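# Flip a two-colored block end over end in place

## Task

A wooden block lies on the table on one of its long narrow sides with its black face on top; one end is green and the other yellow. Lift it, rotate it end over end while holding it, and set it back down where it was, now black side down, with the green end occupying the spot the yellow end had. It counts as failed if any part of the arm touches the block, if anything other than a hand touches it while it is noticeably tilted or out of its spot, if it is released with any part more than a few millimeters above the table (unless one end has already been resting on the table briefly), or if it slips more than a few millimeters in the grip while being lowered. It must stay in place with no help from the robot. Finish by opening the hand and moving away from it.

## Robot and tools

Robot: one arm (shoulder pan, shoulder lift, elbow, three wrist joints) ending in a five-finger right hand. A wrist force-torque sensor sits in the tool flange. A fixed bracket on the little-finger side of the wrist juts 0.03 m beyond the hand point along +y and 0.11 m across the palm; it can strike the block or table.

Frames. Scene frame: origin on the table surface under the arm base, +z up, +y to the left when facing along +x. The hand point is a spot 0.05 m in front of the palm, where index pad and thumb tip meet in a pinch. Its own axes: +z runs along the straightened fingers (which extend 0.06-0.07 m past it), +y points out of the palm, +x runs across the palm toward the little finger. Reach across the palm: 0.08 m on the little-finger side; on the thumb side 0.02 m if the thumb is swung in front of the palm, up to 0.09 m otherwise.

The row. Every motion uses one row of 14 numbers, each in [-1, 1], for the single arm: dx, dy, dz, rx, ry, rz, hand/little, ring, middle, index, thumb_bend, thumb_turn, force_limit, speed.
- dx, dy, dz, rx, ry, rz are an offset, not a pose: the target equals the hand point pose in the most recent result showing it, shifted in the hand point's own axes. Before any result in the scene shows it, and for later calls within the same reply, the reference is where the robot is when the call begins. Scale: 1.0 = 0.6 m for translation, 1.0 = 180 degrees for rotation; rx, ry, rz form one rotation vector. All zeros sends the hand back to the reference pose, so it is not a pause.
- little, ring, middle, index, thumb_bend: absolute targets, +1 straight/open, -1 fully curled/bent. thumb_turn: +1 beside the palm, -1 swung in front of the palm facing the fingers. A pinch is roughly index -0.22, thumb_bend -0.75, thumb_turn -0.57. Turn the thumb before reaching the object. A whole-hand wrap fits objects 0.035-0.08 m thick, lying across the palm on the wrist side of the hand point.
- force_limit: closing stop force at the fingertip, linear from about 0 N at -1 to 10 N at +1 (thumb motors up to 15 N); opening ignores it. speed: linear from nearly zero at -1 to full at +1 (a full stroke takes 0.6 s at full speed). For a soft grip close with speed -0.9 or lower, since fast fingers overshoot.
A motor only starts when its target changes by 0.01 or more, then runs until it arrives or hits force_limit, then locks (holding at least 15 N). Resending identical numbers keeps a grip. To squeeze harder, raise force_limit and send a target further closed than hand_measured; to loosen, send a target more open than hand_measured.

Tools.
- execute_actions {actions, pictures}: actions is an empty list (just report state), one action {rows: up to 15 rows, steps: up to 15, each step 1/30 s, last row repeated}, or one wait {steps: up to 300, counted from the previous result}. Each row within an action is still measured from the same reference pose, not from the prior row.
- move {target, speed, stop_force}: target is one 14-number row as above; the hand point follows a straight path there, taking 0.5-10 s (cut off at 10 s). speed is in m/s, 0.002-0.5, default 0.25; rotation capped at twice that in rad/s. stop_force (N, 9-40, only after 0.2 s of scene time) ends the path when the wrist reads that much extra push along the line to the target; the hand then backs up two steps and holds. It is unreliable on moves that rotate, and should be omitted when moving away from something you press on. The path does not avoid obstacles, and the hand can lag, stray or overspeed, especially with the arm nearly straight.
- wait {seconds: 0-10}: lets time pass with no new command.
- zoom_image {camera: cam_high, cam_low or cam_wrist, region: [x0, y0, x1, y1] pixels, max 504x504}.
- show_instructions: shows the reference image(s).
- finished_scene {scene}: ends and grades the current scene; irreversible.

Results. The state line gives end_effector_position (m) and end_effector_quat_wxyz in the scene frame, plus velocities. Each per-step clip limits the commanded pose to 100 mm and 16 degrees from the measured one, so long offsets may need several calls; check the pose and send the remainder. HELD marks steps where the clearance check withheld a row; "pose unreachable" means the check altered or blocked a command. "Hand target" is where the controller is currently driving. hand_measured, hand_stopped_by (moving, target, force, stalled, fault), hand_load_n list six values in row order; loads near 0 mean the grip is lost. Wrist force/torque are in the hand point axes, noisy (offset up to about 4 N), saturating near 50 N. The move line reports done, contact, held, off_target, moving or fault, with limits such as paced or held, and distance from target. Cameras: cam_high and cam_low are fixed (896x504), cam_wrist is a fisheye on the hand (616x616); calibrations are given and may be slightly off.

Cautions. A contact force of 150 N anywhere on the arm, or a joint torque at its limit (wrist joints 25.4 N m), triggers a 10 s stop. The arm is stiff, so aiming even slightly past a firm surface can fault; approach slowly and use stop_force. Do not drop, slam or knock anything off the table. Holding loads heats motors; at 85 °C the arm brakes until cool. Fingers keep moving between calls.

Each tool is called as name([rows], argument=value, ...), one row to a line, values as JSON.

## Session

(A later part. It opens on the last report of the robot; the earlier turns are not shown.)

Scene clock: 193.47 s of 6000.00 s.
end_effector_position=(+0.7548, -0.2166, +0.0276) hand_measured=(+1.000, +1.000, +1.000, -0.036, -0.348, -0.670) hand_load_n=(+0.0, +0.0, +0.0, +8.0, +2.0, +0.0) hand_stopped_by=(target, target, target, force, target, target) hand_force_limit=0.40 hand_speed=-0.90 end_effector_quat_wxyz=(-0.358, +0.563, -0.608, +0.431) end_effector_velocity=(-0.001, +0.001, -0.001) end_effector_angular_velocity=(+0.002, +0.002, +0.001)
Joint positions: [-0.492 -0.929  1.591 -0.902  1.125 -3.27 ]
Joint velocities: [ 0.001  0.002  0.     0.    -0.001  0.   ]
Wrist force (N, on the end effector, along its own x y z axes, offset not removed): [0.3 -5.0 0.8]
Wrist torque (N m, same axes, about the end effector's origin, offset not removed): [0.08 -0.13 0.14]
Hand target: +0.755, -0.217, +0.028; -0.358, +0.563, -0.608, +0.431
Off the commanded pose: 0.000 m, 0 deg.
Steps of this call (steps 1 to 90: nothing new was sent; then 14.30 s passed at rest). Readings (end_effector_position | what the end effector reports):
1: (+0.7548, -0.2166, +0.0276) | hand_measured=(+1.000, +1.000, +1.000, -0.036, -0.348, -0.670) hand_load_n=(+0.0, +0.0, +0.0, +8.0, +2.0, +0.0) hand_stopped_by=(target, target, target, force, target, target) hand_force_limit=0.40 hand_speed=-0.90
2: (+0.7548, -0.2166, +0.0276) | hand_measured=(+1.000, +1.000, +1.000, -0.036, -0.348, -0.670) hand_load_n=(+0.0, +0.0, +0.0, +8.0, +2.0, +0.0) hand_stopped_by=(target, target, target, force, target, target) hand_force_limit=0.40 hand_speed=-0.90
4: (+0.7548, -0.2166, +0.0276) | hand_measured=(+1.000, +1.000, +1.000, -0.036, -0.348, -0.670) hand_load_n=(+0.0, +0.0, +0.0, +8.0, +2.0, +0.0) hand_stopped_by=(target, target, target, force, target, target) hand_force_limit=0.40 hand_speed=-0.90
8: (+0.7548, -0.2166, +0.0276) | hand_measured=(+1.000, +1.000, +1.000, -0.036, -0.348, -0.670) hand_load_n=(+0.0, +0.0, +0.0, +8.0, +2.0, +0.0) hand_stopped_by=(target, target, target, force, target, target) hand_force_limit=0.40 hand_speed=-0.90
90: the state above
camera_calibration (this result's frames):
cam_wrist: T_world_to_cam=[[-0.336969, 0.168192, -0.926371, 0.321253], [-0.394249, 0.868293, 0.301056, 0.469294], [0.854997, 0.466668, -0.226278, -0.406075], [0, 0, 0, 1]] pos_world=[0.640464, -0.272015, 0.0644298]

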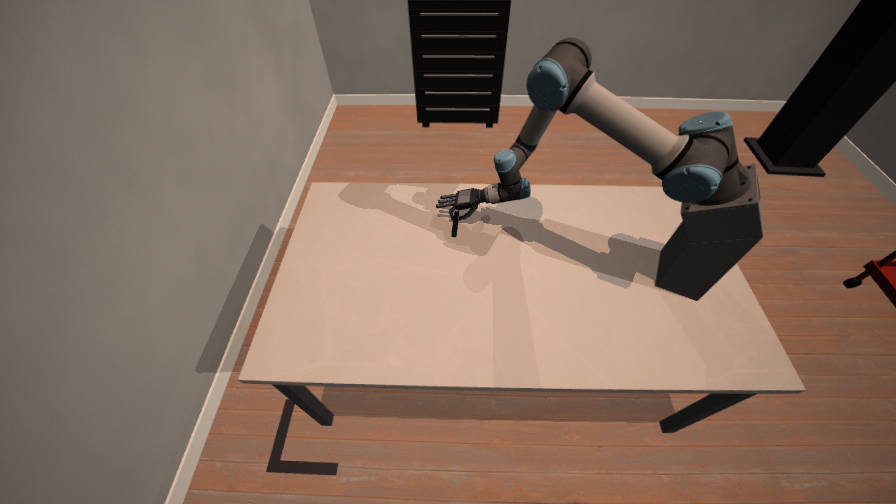

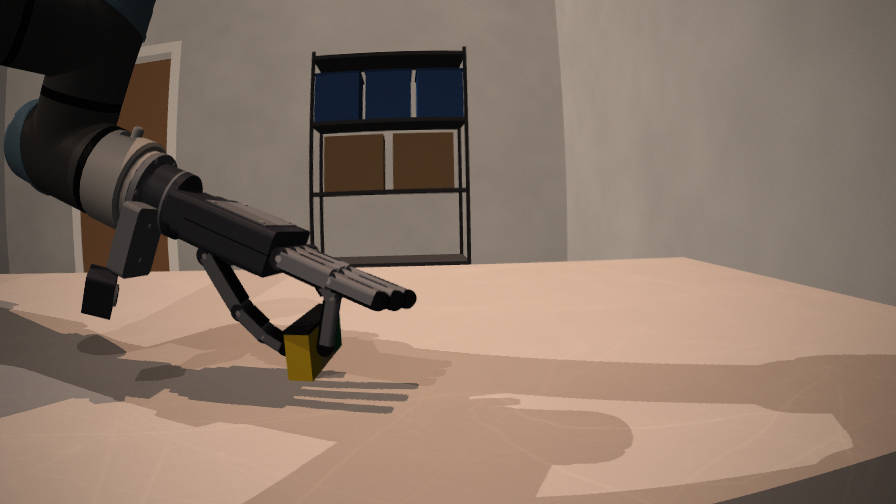

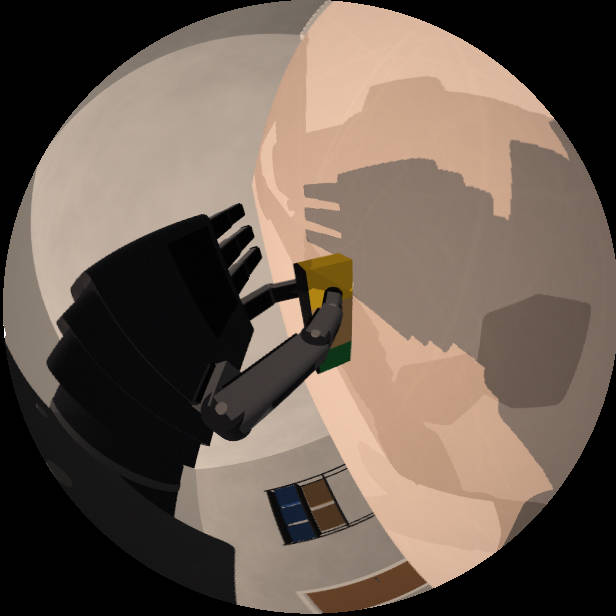

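move(target=[0.00033, -0.00618, -0.00249, 0, 0, 0, 1, 1, 1, -0.3, -0.35, -0.67, 0.4, -0.9], speed=0.01)

Scene clock: 197.93 s of 6000.00 s.
end_effector_position=(+0.7548, -0.2166, +0.0314) hand_measured=(+1.000, +1.000, +1.000, -0.036, -0.348, -0.670) hand_load_n=(+0.0, +0.0, +0.0, +6.5, +4.0, -0.5) hand_stopped_by=(target, target, target, force, target, target) hand_force_limit=0.40 hand_speed=-0.90 end_effector_quat_wxyz=(-0.358, +0.563, -0.608, +0.431) end_effector_velocity=(-0.001, +0.001, +0.001) end_effector_angular_velocity=(+0.002, +0.001, -0.001)
Joint positions: [-0.492 -0.938  1.597 -0.899  1.124 -3.27 ]
Joint velocities: [ 0.    -0.003  0.004  0.001  0.     0.001]
Wrist force (N, on the end effector, along its own x y z axes, offset not removed): [0.1 1.7 2.6]
Wrist torque (N m, same axes, about the end effector's origin, offset not removed): [0.34 -0.08 0.06]
Hand target: +0.755, -0.217, +0.032; -0.358, +0.563, -0.608, +0.431
Off the commanded pose: 0.000 m, 0 deg.
After step 90, 0.77 s passed at rest.
move: done
camera_calibration (this result's frames):
cam_wrist: T_world_to_cam=[[-0.336971, 0.168194, -0.92637, 0.32479], [-0.394248, 0.868293, 0.301059, 0.468134], [0.854996, 0.466667, -0.22628, -0.405217], [0, 0, 0, 1]] pos_world=[0.640465, -0.272004, 0.0682476]

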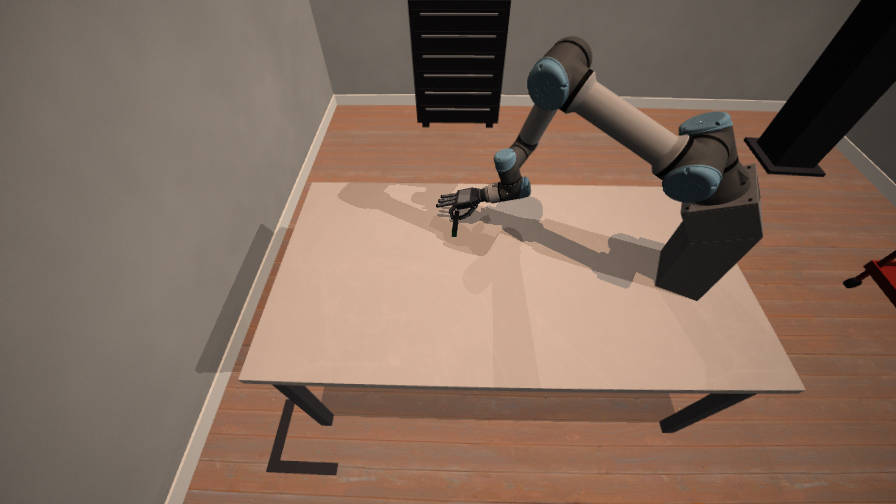

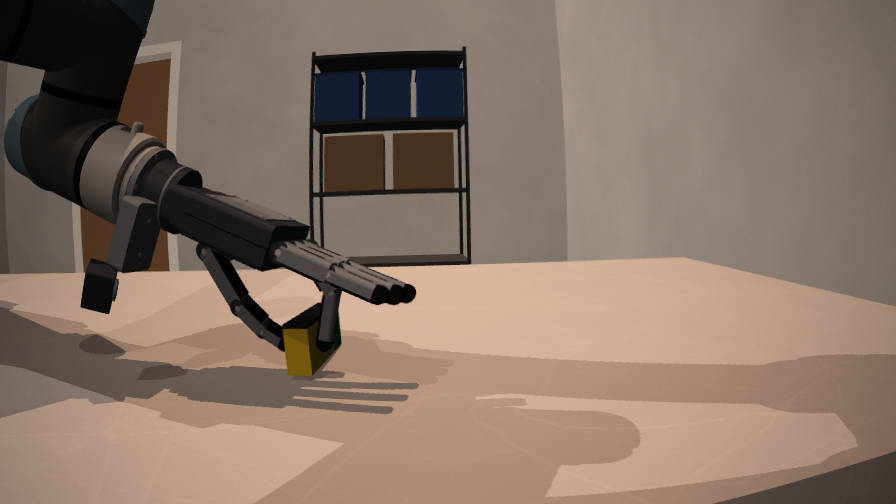

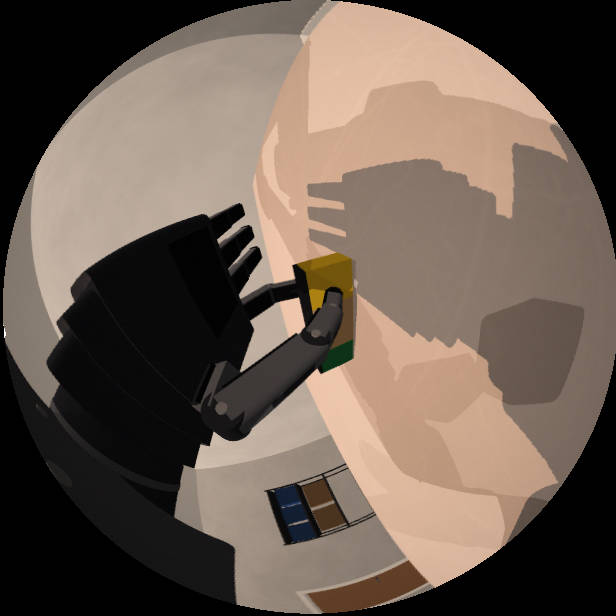

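zoom_image(camera="cam_low", region=[240, 280, 400, 400])

zoom_image(camera="cam_wrist", region=[250, 230, 410, 390])

Region (240, 280, 400, 400) of cam_low's 896x504 image, scaled by 3.150, with more detail than that image has; it fills the top 378 rows of this view, and the rest is white.

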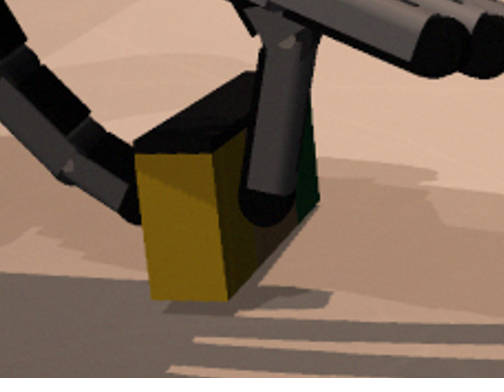

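Region (250, 230, 410, 390) of cam_wrist's 616x616 image, scaled by 3.150, with more detail than that image has.

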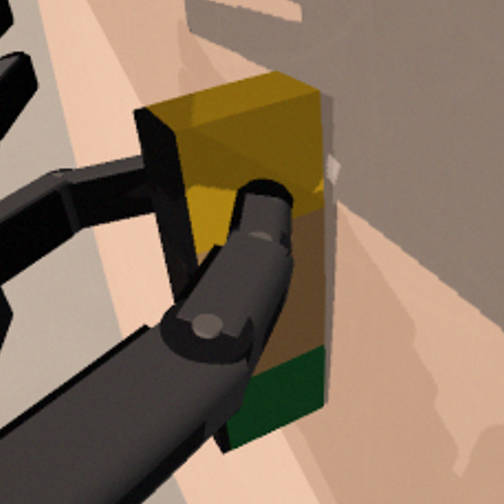

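move(target=[-0.00028, 0.00525, 0.00212, 0, 0, 0, 1, 1, 1, -0.3, -0.35, -0.67, 0.4, -0.9], speed=0.01)

Scene clock: 218.27 s of 6000.00 s.
end_effector_position=(+0.7548, -0.2166, +0.0282) hand_measured=(+1.000, +1.000, +1.000, -0.036, -0.348, -0.670) hand_load_n=(+0.0, +0.0, +0.0, +6.5, +4.0, -0.5) hand_stopped_by=(target, target, target, force, target, target) hand_force_limit=0.40 hand_speed=-0.90 end_effector_quat_wxyz=(-0.358, +0.563, -0.608, +0.431) end_effector_velocity=(+0.000, +0.001, -0.001) end_effector_angular_velocity=(+0.000, -0.000, +0.001)
Joint positions: [-0.492 -0.93   1.592 -0.901  1.125 -3.27 ]
Joint velocities: [ 0.001  0.003 -0.003  0.     0.    -0.   ]
Wrist force (N, on the end effector, along its own x y z axes, offset not removed): [1.4 0.6 1.7]
Wrist torque (N m, same axes, about the end effector's origin, offset not removed): [0.13 -0.19 0.21]
Hand target: +0.755, -0.217, +0.028; -0.358, +0.563, -0.608, +0.431
Off the commanded pose: 0.000 m, 0 deg.
After step 90, 16.63 s passed at rest.
move: done
camera_calibration (this result's frames):
cam_wrist: T_world_to_cam=[[-0.336947, 0.168336, -0.926353, 0.321807], [-0.394198, 0.868278, 0.301166, 0.469072], [0.855029, 0.466643, -0.226206, -0.405974], [0, 0, 0, 1]] pos_world=[0.640459, -0.272012, 0.0650044]

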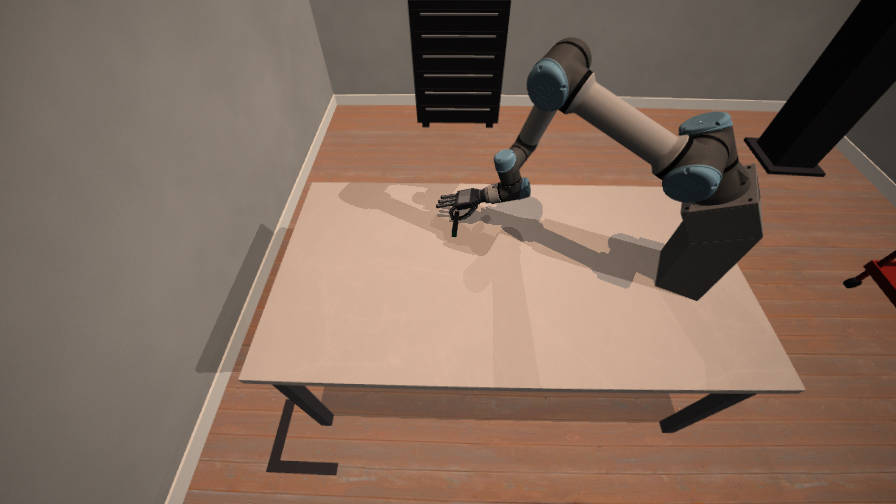

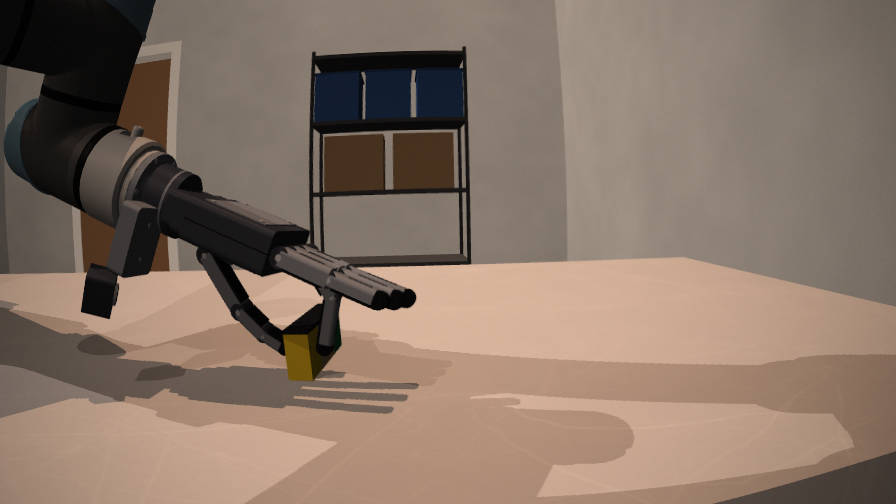

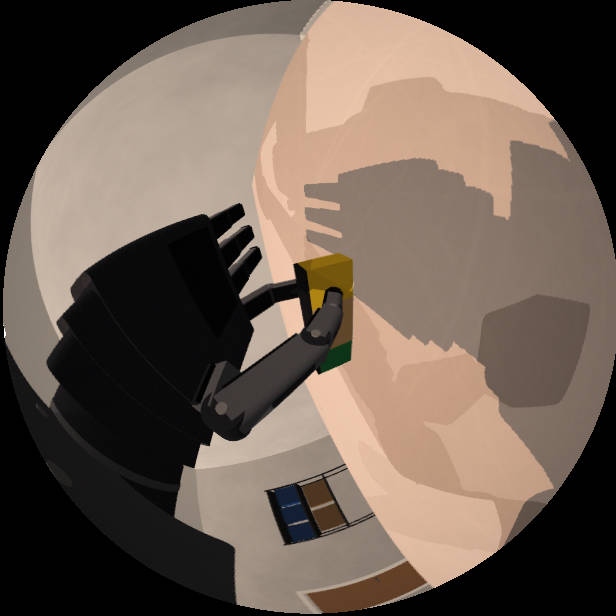

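execute_actions([
  {"rows": [[0, 0, 0, 0, 0, 0, 1, 1, 1, -0.33, -0.35, -0.67, 1.0, -0.9]], "steps": 15},
], pictures=false)

Scene clock: 248.13 s of 6000.00 s.
end_effector_position=(+0.7548, -0.2166, +0.0282) hand_measured=(+1.000, +1.000, +1.000, -0.044, -0.348, -0.670) hand_load_n=(+0.0, +0.0, +0.0, +9.0, +5.0, -1.0) hand_stopped_by=(target, target, target, force, target, target) hand_force_limit=1.00 hand_speed=-0.90 end_effector_quat_wxyz=(-0.358, +0.563, -0.608, +0.431) end_effector_velocity=(-0.001, -0.000, -0.001) end_effector_angular_velocity=(+0.001, +0.001, -0.001)
Joint positions: [-0.492 -0.93   1.592 -0.901  1.125 -3.27 ]
Joint velocities: [-0.001  0.     0.001 -0.    -0.     0.001]
Wrist force (N, on the end effector, along its own x y z axes, offset not removed): [0.0 -1.5 2.1]
Wrist torque (N m, same axes, about the end effector's origin, offset not removed): [-0.12 0.07 0.06]
Hand target: +0.755, -0.217, +0.028; -0.358, +0.563, -0.608, +0.431
Off the commanded pose: 0.000 m, 0 deg.
Steps of this call (steps 1 to 90: nothing new was sent; then 26.37 s passed at rest; steps 91 to 105: all 15 steps of this action). Readings (end_effector_position | what the end effector reports):
91: (+0.7548, -0.2166, +0.0280) | hand_measured=(+1.000, +1.000, +1.000, -0.036, -0.348, -0.670) hand_load_n=(+0.0, +0.0, +0.0, +6.5, +3.5, -0.5) hand_stopped_by=(target, target, target, moving, target, target) hand_force_limit=1.00 hand_speed=-0.90
92: (+0.7548, -0.2166, +0.0280) | hand_measured=(+1.000, +1.000, +1.000, -0.036, -0.348, -0.670) hand_load_n=(+0.0, +0.0, +0.0, +6.5, +3.5, -0.5) hand_stopped_by=(target, target, target, moving, target, target) hand_force_limit=1.00 hand_speed=-0.90
94: (+0.7548, -0.2166, +0.0280) | hand_measured=(+1.000, +1.000, +1.000, -0.040, -0.348, -0.670) hand_load_n=(+0.0, +0.0, +0.0, +8.0, +4.0, -0.5) hand_stopped_by=(target, target, target, moving, target, target) hand_force_limit=1.00 hand_speed=-0.90
98: (+0.7548, -0.2166, +0.0281) | hand_measured=(+1.000, +1.000, +1.000, -0.044, -0.348, -0.670) hand_load_n=(+0.0, +0.0, +0.0, +9.5, +4.5, -0.5) hand_stopped_by=(target, target, target, force, target, target) hand_force_limit=1.00 hand_speed=-0.90
105: the state above

move(target=[0.00025, -0.00464, -0.00187, 0, 0, 0, 1, 1, 1, -0.33, -0.35, -0.67, 1.0, -0.9], speed=0.01)

zoom_image(camera="cam_low", region=[240, 280, 400, 400])

Scene clock: 257.77 s of 6000.00 s.
end_effector_position=(+0.7548, -0.2166, +0.0310) hand_measured=(+1.000, +1.000, +1.000, -0.044, -0.348, -0.670) hand_load_n=(+0.0, +0.0, +0.0, +9.0, +5.5, -0.5) hand_stopped_by=(target, target, target, force, target, target) hand_force_limit=1.00 hand_speed=-0.90 end_effector_quat_wxyz=(-0.358, +0.563, -0.608, +0.431) end_effector_velocity=(+0.000, +0.000, +0.002) end_effector_angular_velocity=(-0.001, -0.001, +0.001)
Joint positions: [-0.492 -0.937  1.596 -0.899  1.124 -3.27 ]
Joint velocities: [ 0.001 -0.003  0.002  0.     0.    -0.001]
Wrist force (N, on the end effector, along its own x y z axes, offset not removed): [-0.3 0.0 1.1]
Wrist torque (N m, same axes, about the end effector's origin, offset not removed): [0.00 0.06 0.09]
Hand target: +0.755, -0.217, +0.031; -0.358, +0.563, -0.608, +0.431
Off the commanded pose: 0.000 m, 0 deg.
After step 90, 5.93 s passed at rest.
move: done
camera_calibration (this result's frames):
cam_wrist: T_world_to_cam=[[-0.336889, 0.16817, -0.926404, 0.324414], [-0.394272, 0.868302, 0.301001, 0.468297], [0.855018, 0.466659, -0.226216, -0.405355], [0, 0, 0, 1]] pos_world=[0.640514, -0.272017, 0.067883]

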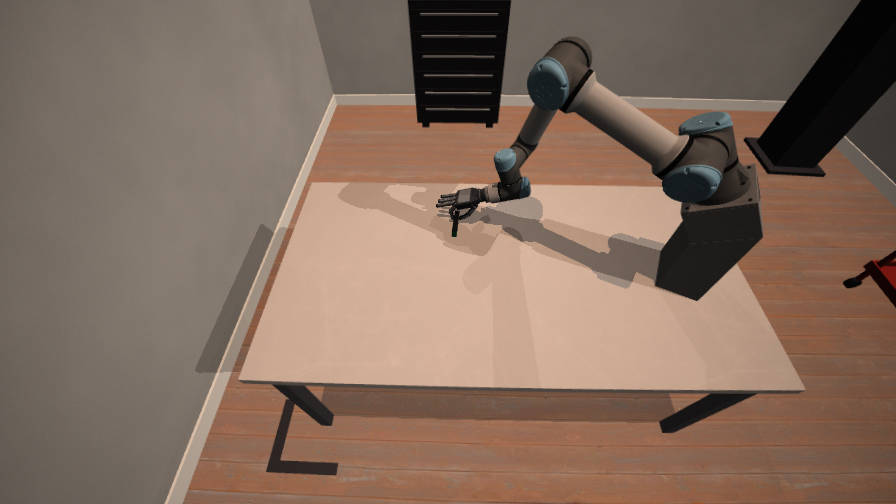

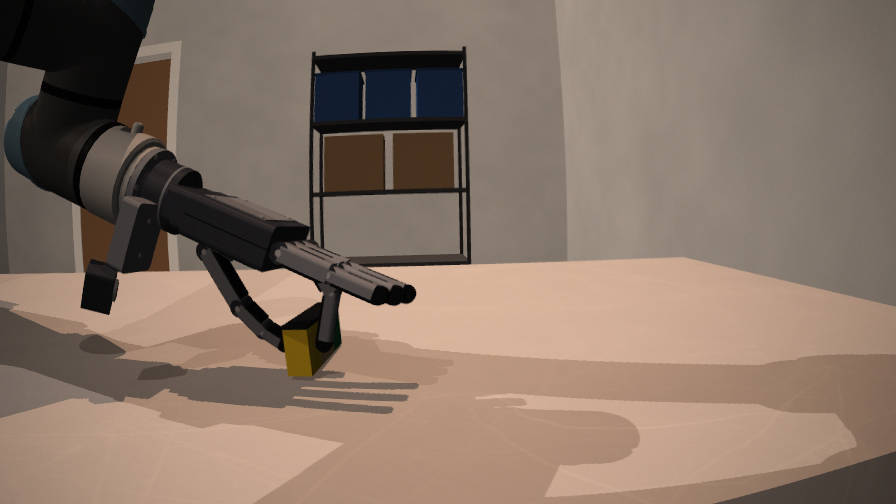

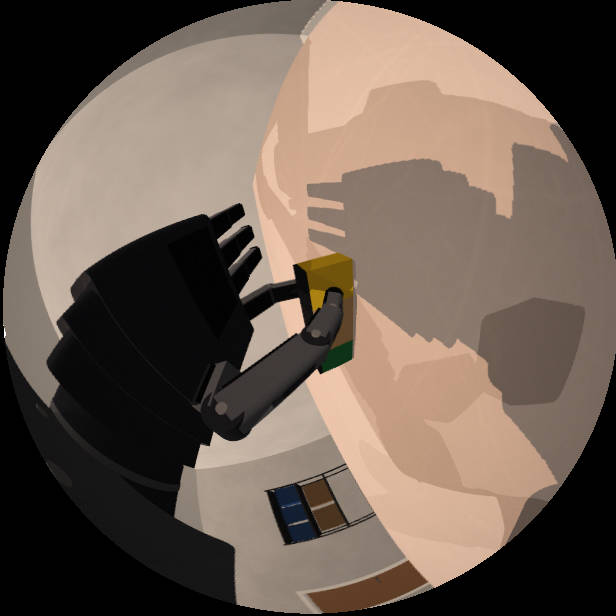

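Region (240, 280, 400, 400) of cam_low's 896x504 image, scaled by 3.150, with more detail than that image has; it fills the top 378 rows of this view, and the rest is white.

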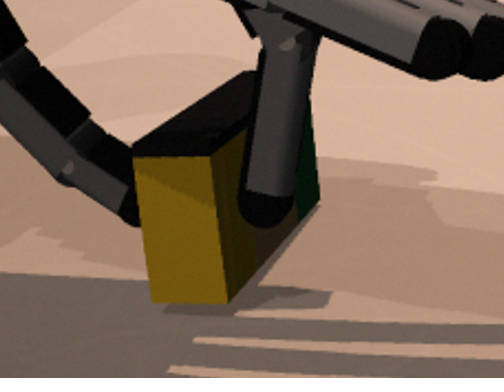

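move(target=[-0.00025, 0.00464, 0.00187, 0, 0, 0, 1, 1, 1, -0.33, -0.35, -0.67, 1.0, -0.9], speed=0.01)

Scene clock: 263.80 s of 6000.00 s.
end_effector_position=(+0.7548, -0.2166, +0.0282) hand_measured=(+1.000, +1.000, +1.000, -0.044, -0.348, -0.670) hand_load_n=(+0.0, +0.0, +0.0, +9.0, +5.5, -1.0) hand_stopped_by=(target, target, target, force, target, target) hand_force_limit=1.00 hand_speed=-0.90 end_effector_quat_wxyz=(-0.358, +0.563, -0.608, +0.431) end_effector_velocity=(+0.000, -0.000, -0.001) end_effector_angular_velocity=(+0.001, -0.001, -0.000)
Joint positions: [-0.492 -0.93   1.592 -0.901  1.125 -3.27 ]
Joint velocities: [ 0.     0.003 -0.002 -0.001 -0.     0.001]
Wrist force (N, on the end effector, along its own x y z axes, offset not removed): [-0.5 -0.7 2.5]
Wrist torque (N m, same axes, about the end effector's origin, offset not removed): [0.06 -0.03 0.04]
Hand target: +0.755, -0.217, +0.028; -0.358, +0.563, -0.608, +0.431
Off the commanded pose: 0.000 m, 0 deg.
After step 90, 2.33 s passed at rest.
move: done
camera_calibration (this result's frames):
cam_wrist: T_world_to_cam=[[-0.336872, 0.168155, -0.926413, 0.321756], [-0.394275, 0.868309, 0.300978, 0.469178], [0.855023, 0.466652, -0.22621, -0.405999], [0, 0, 0, 1]] pos_world=[0.640514, -0.272036, 0.0650262]

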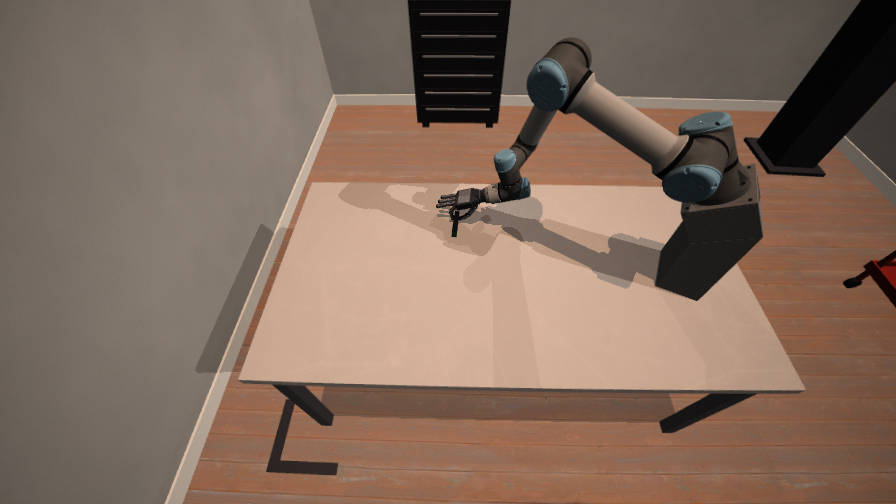

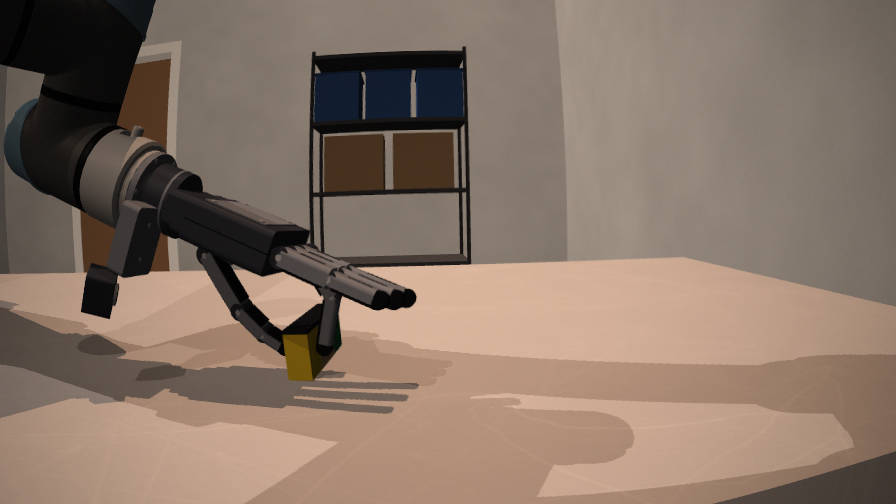

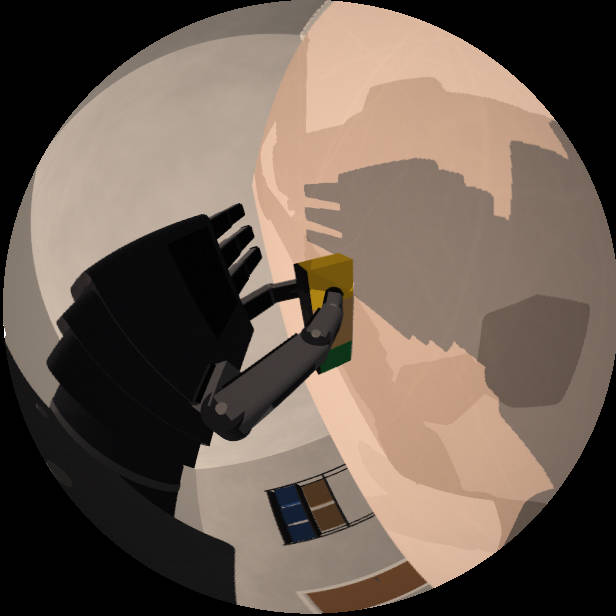

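execute_actions([
  {"rows": [[0, 0, 0, 0, 0, 0, 1, 1, 0.15, -0.33, -0.35, -0.67, -0.6, -0.3]], "steps": 15},
], pictures=false)

execute_actions([
  {"steps": 15},
])

Scene clock: 342.07 s of 6000.00 s.
end_effector_position=(+0.7549, -0.2166, +0.0282) hand_measured=(+1.000, +1.000, +0.538, -0.044, -0.348, -0.670) hand_load_n=(+0.0, +0.0, +0.0, +9.0, +5.5, -1.0) hand_stopped_by=(target, target, moving, force, target, target) hand_force_limit=-0.60 hand_speed=-0.30 end_effector_quat_wxyz=(-0.358, +0.563, -0.608, +0.431) end_effector_velocity=(-0.000, +0.000, -0.000) end_effector_angular_velocity=(-0.001, +0.000, +0.001)
Joint positions: [-0.492 -0.93   1.592 -0.901  1.125 -3.27 ]
Joint velocities: [-0.    -0.     0.    -0.    -0.001 -0.001]
Wrist force (N, on the end effector, along its own x y z axes, offset not removed): [-0.1 -0.5 1.8]
Wrist torque (N m, same axes, about the end effector's origin, offset not removed): [0.04 0.01 0.03]
Hand target: +0.755, -0.217, +0.028; -0.358, +0.563, -0.608, +0.431
Off the commanded pose: 0.000 m, 0 deg.
Steps of this call (steps 1 to 90: nothing new was sent; then 74.77 s passed at rest; steps 91 to 105: all 15 steps of this action). Readings (end_effector_position | what the end effector reports):
91: (+0.7548, -0.2166, +0.0280) | hand_measured=(+1.000, +1.000, +1.000, -0.044, -0.348, -0.670) hand_load_n=(+0.0, +0.0, +0.0, +9.5, +4.5, -0.5) hand_stopped_by=(target, target, moving, force, target, target) hand_force_limit=-0.60 hand_speed=-0.30
92: (+0.7548, -0.2166, +0.0280) | hand_measured=(+1.000, +1.000, +1.000, -0.044, -0.348, -0.670) hand_load_n=(+0.0, +0.0, +0.0, +9.5, +4.5, -0.5) hand_stopped_by=(target, target, moving, force, target, target) hand_force_limit=-0.60 hand_speed=-0.30
94: (+0.7548, -0.2166, +0.0280) | hand_measured=(+1.000, +1.000, +0.964, -0.044, -0.348, -0.670) hand_load_n=(+0.0, +0.0, +0.0, +9.5, +4.5, -0.5) hand_stopped_by=(target, target, moving, force, target, target) hand_force_limit=-0.60 hand_speed=-0.30
98: (+0.7549, -0.2166, +0.0281) | hand_measured=(+1.000, +1.000, +0.810, -0.044, -0.348, -0.670) hand_load_n=(+0.0, +0.0, +0.0, +9.5, +4.5, -0.5) hand_stopped_by=(target, target, moving, force, target, target) hand_force_limit=-0.60 hand_speed=-0.30
105: the state above

Scene clock: 342.57 s of 6000.00 s.
end_effector_position=(+0.7549, -0.2166, +0.0282) hand_measured=(+1.000, +1.000, +0.150, -0.044, -0.348, -0.670) hand_load_n=(+0.0, +0.0, +0.0, +9.0, +5.5, -1.0) hand_stopped_by=(target, target, target, force, target, target) hand_force_limit=-0.60 hand_speed=-0.30 end_effector_quat_wxyz=(-0.358, +0.563, -0.608, +0.431) end_effector_velocity=(+0.001, -0.001, +0.001) end_effector_angular_velocity=(-0.001, -0.003, +0.000)
Joint positions: [-0.492 -0.93   1.592 -0.901  1.125 -3.27 ]
Joint velocities: [-0.    -0.002 -0.001 -0.    -0.001  0.001]
Wrist force (N, on the end effector, along its own x y z axes, offset not removed): [-0.6 -0.4 2.3]
Wrist torque (N m, same axes, about the end effector's origin, offset not removed): [0.04 0.07 0.10]
Hand target: +0.755, -0.217, +0.028; -0.358, +0.563, -0.608, +0.431
Off the commanded pose: 0.000 m, 0 deg.
Steps of this call (steps 1 to 15: nothing new was sent). Readings (end_effector_position | what the end effector reports):
1: (+0.7549, -0.2166, +0.0282) | hand_measured=(+1.000, +1.000, +0.498, -0.044, -0.348, -0.670) hand_load_n=(+0.0, +0.0, +0.0, +9.0, +5.5, -1.0) hand_stopped_by=(target, target, moving, force, target, target) hand_force_limit=-0.60 hand_speed=-0.30
2: (+0.7549, -0.2166, +0.0282) | hand_measured=(+1.000, +1.000, +0.460, -0.044, -0.348, -0.670) hand_load_n=(+0.0, +0.0, +0.0, +9.0, +5.5, -1.0) hand_stopped_by=(target, target, moving, force, target, target) hand_force_limit=-0.60 hand_speed=-0.30
4: (+0.7549, -0.2166, +0.0282) | hand_measured=(+1.000, +1.000, +0.382, -0.044, -0.348, -0.670) hand_load_n=(+0.0, +0.0, +0.0, +9.0, +5.5, -1.0) hand_stopped_by=(target, target, moving, force, target, target) hand_force_limit=-0.60 hand_speed=-0.30
8: (+0.7549, -0.2166, +0.0282) | hand_measured=(+1.000, +1.000, +0.226, -0.044, -0.348, -0.670) hand_load_n=(+0.0, +0.0, +0.0, +9.0, +5.5, -1.0) hand_stopped_by=(target, target, moving, force, target, target) hand_force_limit=-0.60 hand_speed=-0.30
15: the state above
camera_calibration (this result's frames):
cam_wrist: T_world_to_cam=[[-0.336866, 0.168155, -0.926415, 0.321754], [-0.394282, 0.868305, 0.300978, 0.469167], [0.855022, 0.466658, -0.226202, -0.406017], [0, 0, 0, 1]] pos_world=[0.640525, -0.272013, 0.0650275]

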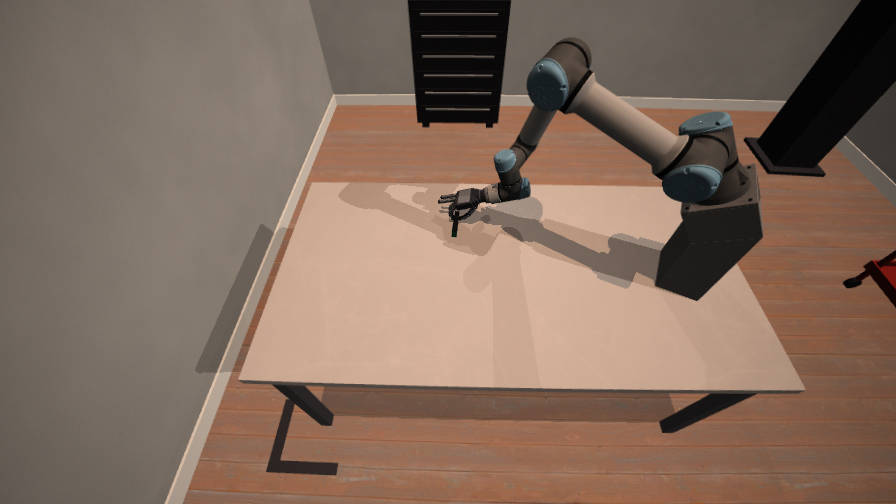

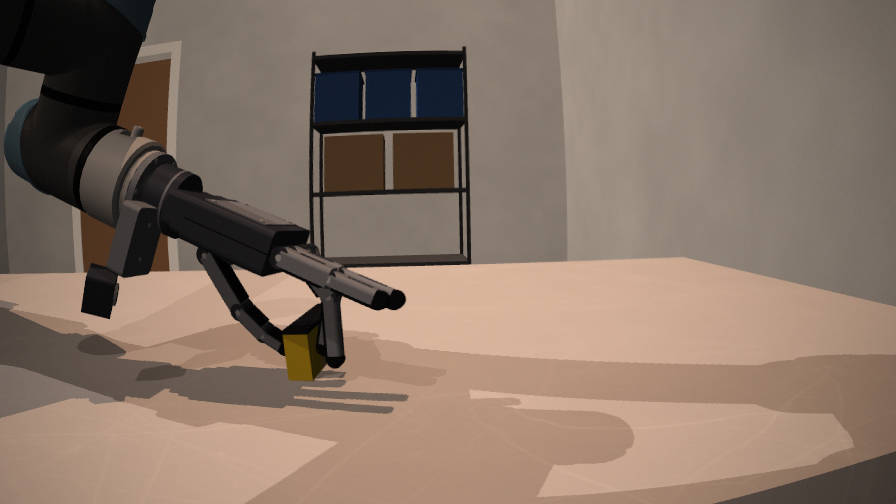

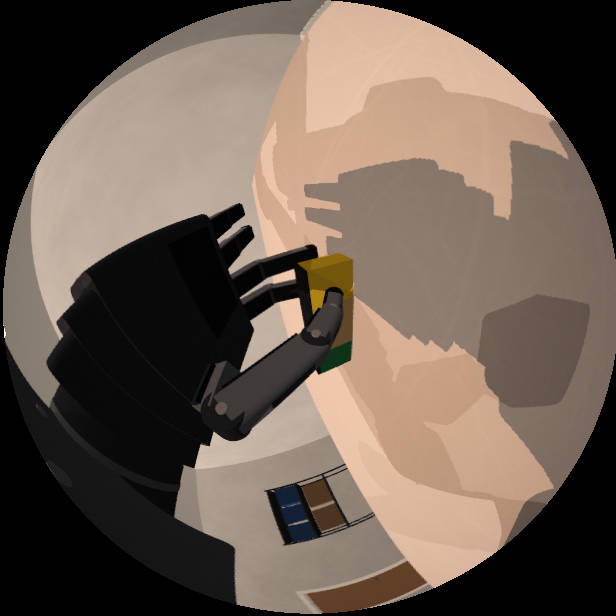

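Now close the middle finger gently onto the block.

execute_actions([
  {"rows": [[0, 0, 0, 0, 0, 0, 1, 1, -0.2, -0.33, -0.35, -0.67, -0.6, -0.9]], "steps": 15},
], pictures=false)

execute_actions([
  {"steps": 30},
])

zoom_image(camera="cam_low", region=[240, 280, 400, 400])

Scene clock: 349.07 s of 6000.00 s.
end_effector_position=(+0.7548, -0.2166, +0.0282) hand_measured=(+1.000, +1.000, +0.084, -0.044, -0.348, -0.670) hand_load_n=(+0.0, +0.0, +0.0, +9.0, +5.5, -0.5) hand_stopped_by=(target, target, moving, force, target, target) hand_force_limit=-0.60 hand_speed=-0.90 end_effector_quat_wxyz=(-0.358, +0.563, -0.608, +0.431) end_effector_velocity=(-0.000, -0.000, -0.001) end_effector_angular_velocity=(-0.000, +0.000, -0.001)
Joint positions: [-0.492 -0.93   1.592 -0.901  1.125 -3.27 ]
Joint velocities: [ 0.     0.001 -0.    -0.     0.001 -0.   ]
Wrist force (N, on the end effector, along its own x y z axes, offset not removed): [-1.1 -0.6 1.2]
Wrist torque (N m, same axes, about the end effector's origin, offset not removed): [0.10 0.10 0.06]
Hand target: +0.755, -0.217, +0.028; -0.358, +0.563, -0.608, +0.431
Off the commanded pose: 0.000 m, 0 deg.
Steps of this call (steps 1 to 90: nothing new was sent; then 3.00 s passed at rest; steps 91 to 105: all 15 steps of this action). Readings (end_effector_position | what the end effector reports):
91: (+0.7548, -0.2166, +0.0282) | hand_measured=(+1.000, +1.000, +0.150, -0.044, -0.348, -0.670) hand_load_n=(+0.0, +0.0, +0.0, +9.0, +5.5, -0.5) hand_stopped_by=(target, target, moving, force, target, target) hand_force_limit=-0.60 hand_speed=-0.90
92: (+0.7548, -0.2166, +0.0282) | hand_measured=(+1.000, +1.000, +0.150, -0.044, -0.348, -0.670) hand_load_n=(+0.0, +0.0, +0.0, +9.0, +5.5, -0.5) hand_stopped_by=(target, target, moving, force, target, target) hand_force_limit=-0.60 hand_speed=-0.90
94: (+0.7548, -0.2166, +0.0282) | hand_measured=(+1.000, +1.000, +0.144, -0.044, -0.348, -0.670) hand_load_n=(+0.0, +0.0, +0.0, +9.0, +5.5, -0.5) hand_stopped_by=(target, target, moving, force, target, target) hand_force_limit=-0.60 hand_speed=-0.90
98: (+0.7548, -0.2166, +0.0282) | hand_measured=(+1.000, +1.000, +0.122, -0.044, -0.348, -0.670) hand_load_n=(+0.0, +0.0, +0.0, +9.0, +5.5, -0.5) hand_stopped_by=(target, target, moving, force, target, target) hand_force_limit=-0.60 hand_speed=-0.90
105: the state above

Scene clock: 350.07 s of 6000.00 s.
end_effector_position=(+0.7548, -0.2166, +0.0282) hand_measured=(+1.000, +1.000, -0.020, -0.044, -0.346, -0.670) hand_load_n=(+0.0, +0.0, +2.0, +8.5, +6.0, +0.5) hand_stopped_by=(target, target, force, force, target, target) hand_force_limit=-0.60 hand_speed=-0.90 end_effector_quat_wxyz=(-0.358, +0.563, -0.608, +0.431) end_effector_velocity=(-0.000, +0.000, -0.000) end_effector_angular_velocity=(-0.001, +0.000, +0.000)
Joint positions: [-0.492 -0.93   1.592 -0.901  1.125 -3.27 ]
Joint velocities: [ 0.001  0.001  0.    -0.001  0.    -0.001]
Wrist force (N, on the end effector, along its own x y z axes, offset not removed): [1.3 -0.1 1.8]
Wrist torque (N m, same axes, about the end effector's origin, offset not removed): [0.11 -0.21 0.19]
Hand target: +0.755, -0.217, +0.028; -0.358, +0.563, -0.608, +0.431
Off the commanded pose: 0.000 m, 0 deg.
Steps of this call (steps 1 to 30: nothing new was sent). Readings (end_effector_position | what the end effector reports):
1: (+0.7548, -0.2166, +0.0282) | hand_measured=(+1.000, +1.000, +0.078, -0.044, -0.348, -0.670) hand_load_n=(+0.0, +0.0, +0.0, +9.0, +5.5, -0.5) hand_stopped_by=(target, target, moving, force, target, target) hand_force_limit=-0.60 hand_speed=-0.90
2: (+0.7548, -0.2166, +0.0282) | hand_measured=(+1.000, +1.000, +0.072, -0.044, -0.348, -0.670) hand_load_n=(+0.0, +0.0, +0.0, +9.0, +5.5, -0.5) hand_stopped_by=(target, target, moving, force, target, target) hand_force_limit=-0.60 hand_speed=-0.90
4: (+0.7548, -0.2166, +0.0282) | hand_measured=(+1.000, +1.000, +0.062, -0.044, -0.348, -0.670) hand_load_n=(+0.0, +0.0, +0.0, +9.0, +5.5, -0.5) hand_stopped_by=(target, target, moving, force, target, target) hand_force_limit=-0.60 hand_speed=-0.90
8: (+0.7548, -0.2166, +0.0282) | hand_measured=(+1.000, +1.000, +0.040, -0.044, -0.348, -0.670) hand_load_n=(+0.0, +0.0, +0.0, +9.0, +5.5, -0.5) hand_stopped_by=(target, target, moving, force, target, target) hand_force_limit=-0.60 hand_speed=-0.90
30: the state above
camera_calibration (this result's frames):
cam_wrist: T_world_to_cam=[[-0.336874, 0.168153, -0.926413, 0.321757], [-0.394287, 0.868302, 0.300981, 0.469177], [0.855017, 0.466666, -0.226207, -0.405999], [0, 0, 0, 1]] pos_world=[0.640518, -0.272025, 0.0650263]

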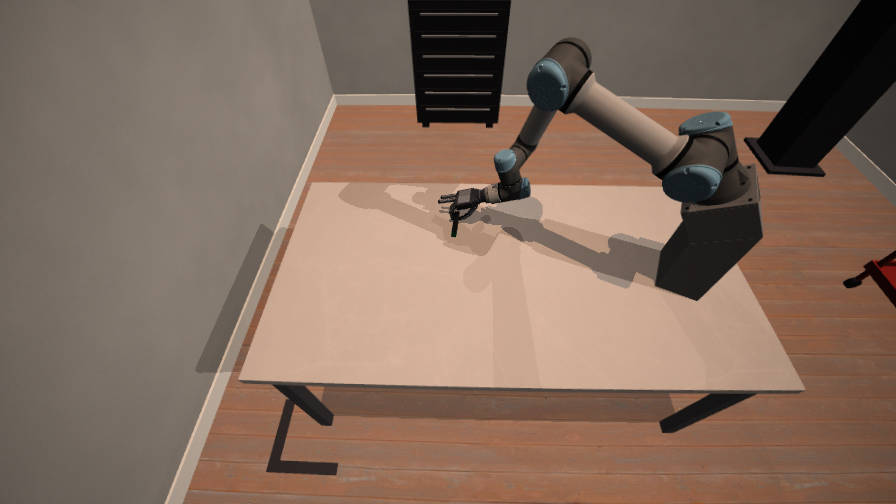

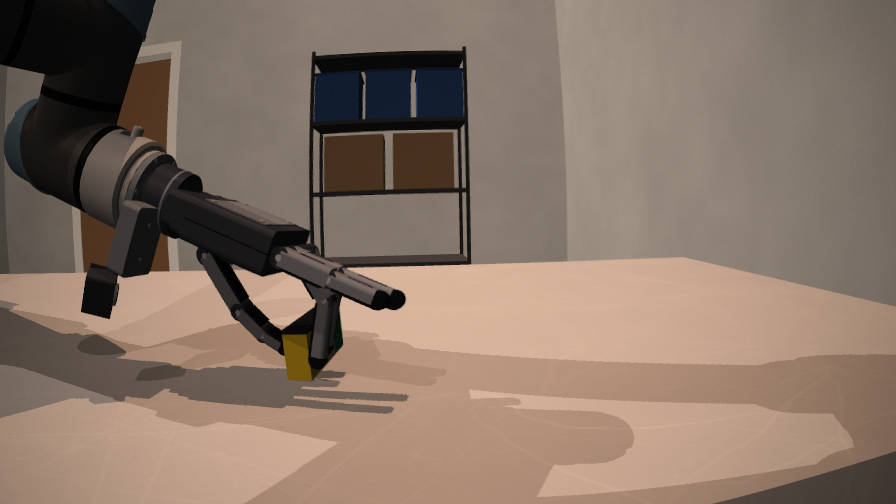

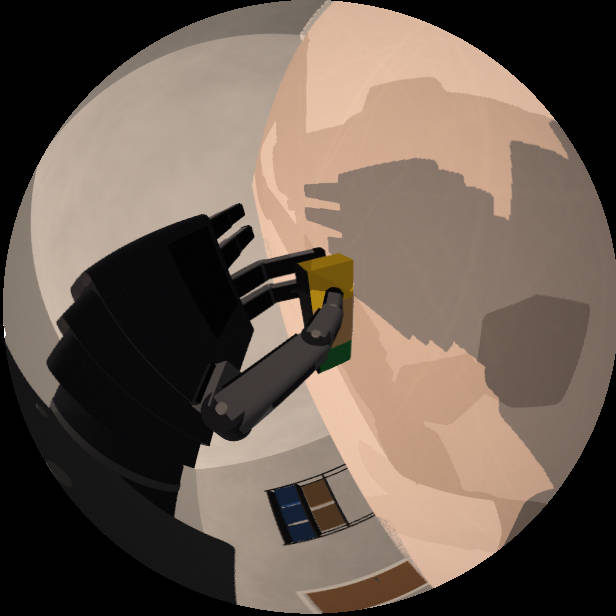

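Region (240, 280, 400, 400) of cam_low's 896x504 image, scaled by 3.150, with more detail than that image has; it fills the top 378 rows of this view, and the rest is white.

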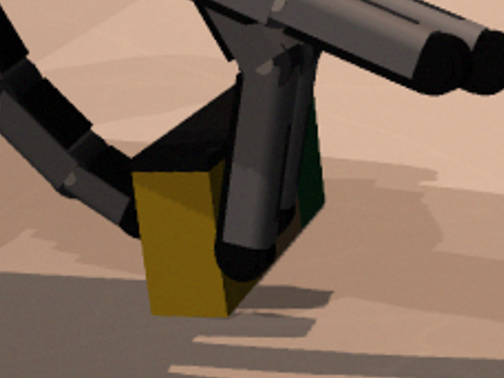

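move(target=[0.00025, -0.00464, -0.00187, 0, 0, 0, 1, 1, -0.2, -0.33, -0.35, -0.67, -0.6, -0.9], speed=0.01)

zoom_image(camera="cam_low", region=[240, 280, 400, 400])

Scene clock: 359.13 s of 6000.00 s.
end_effector_position=(+0.7548, -0.2166, +0.0311) hand_measured=(+1.000, +1.000, -0.020, -0.044, -0.346, -0.670) hand_load_n=(+0.0, +0.0, +2.0, +8.0, +6.5, +1.0) hand_stopped_by=(target, target, force, force, target, target) hand_force_limit=-0.60 hand_speed=-0.90 end_effector_quat_wxyz=(-0.358, +0.563, -0.608, +0.431) end_effector_velocity=(+0.001, -0.001, +0.002) end_effector_angular_velocity=(-0.002, -0.002, -0.001)
Joint positions: [-0.492 -0.937  1.596 -0.899  1.124 -3.27 ]
Joint velocities: [-0.001 -0.004  0.003 -0.001  0.     0.   ]
Wrist force (N, on the end effector, along its own x y z axes, offset not removed): [0.2 0.7 2.0]
Wrist torque (N m, same axes, about the end effector's origin, offset not removed): [0.18 -0.07 0.02]
Hand target: +0.755, -0.217, +0.031; -0.358, +0.563, -0.608, +0.431
Off the commanded pose: 0.000 m, 0 deg.
After step 90, 5.37 s passed at rest.
move: done
camera_calibration (this result's frames):
cam_wrist: T_world_to_cam=[[-0.336884, 0.168087, -0.926421, 0.324407], [-0.394315, 0.868306, 0.300931, 0.468326], [0.855, 0.466681, -0.226239, -0.405344], [0, 0, 0, 1]] pos_world=[0.640525, -0.272013, 0.0678985]

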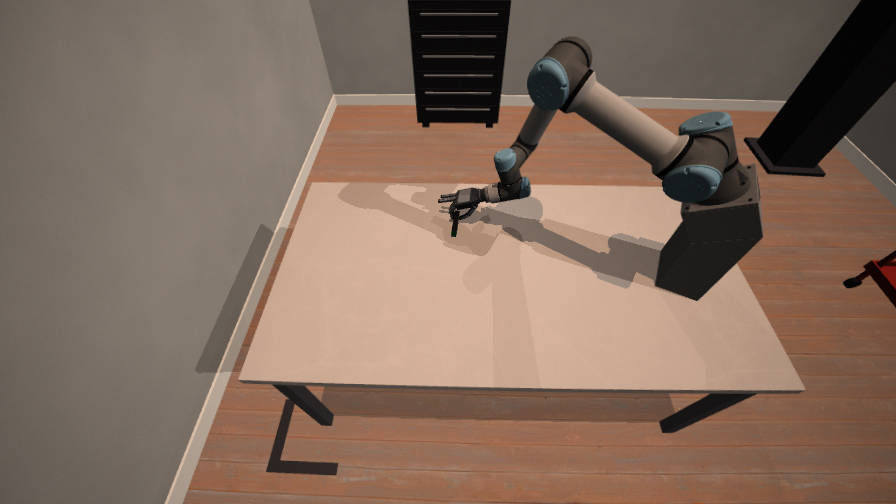

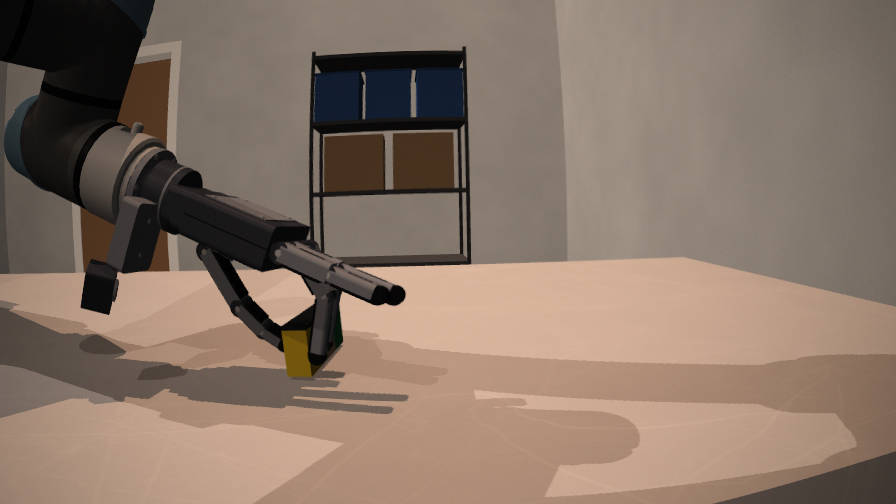

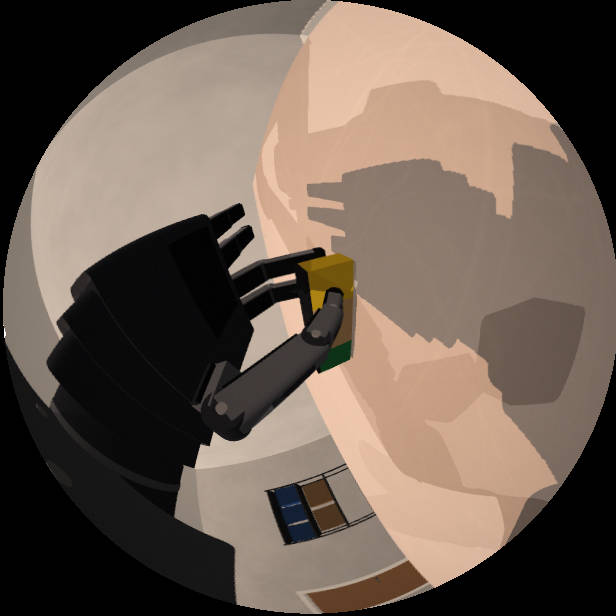

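Region (240, 280, 400, 400) of cam_low's 896x504 image, scaled by 3.150, with more detail than that image has; it fills the top 378 rows of this view, and the rest is white.

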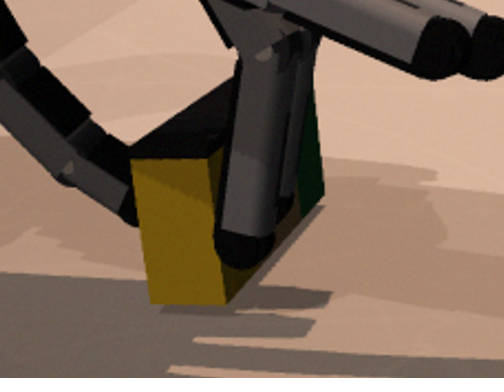

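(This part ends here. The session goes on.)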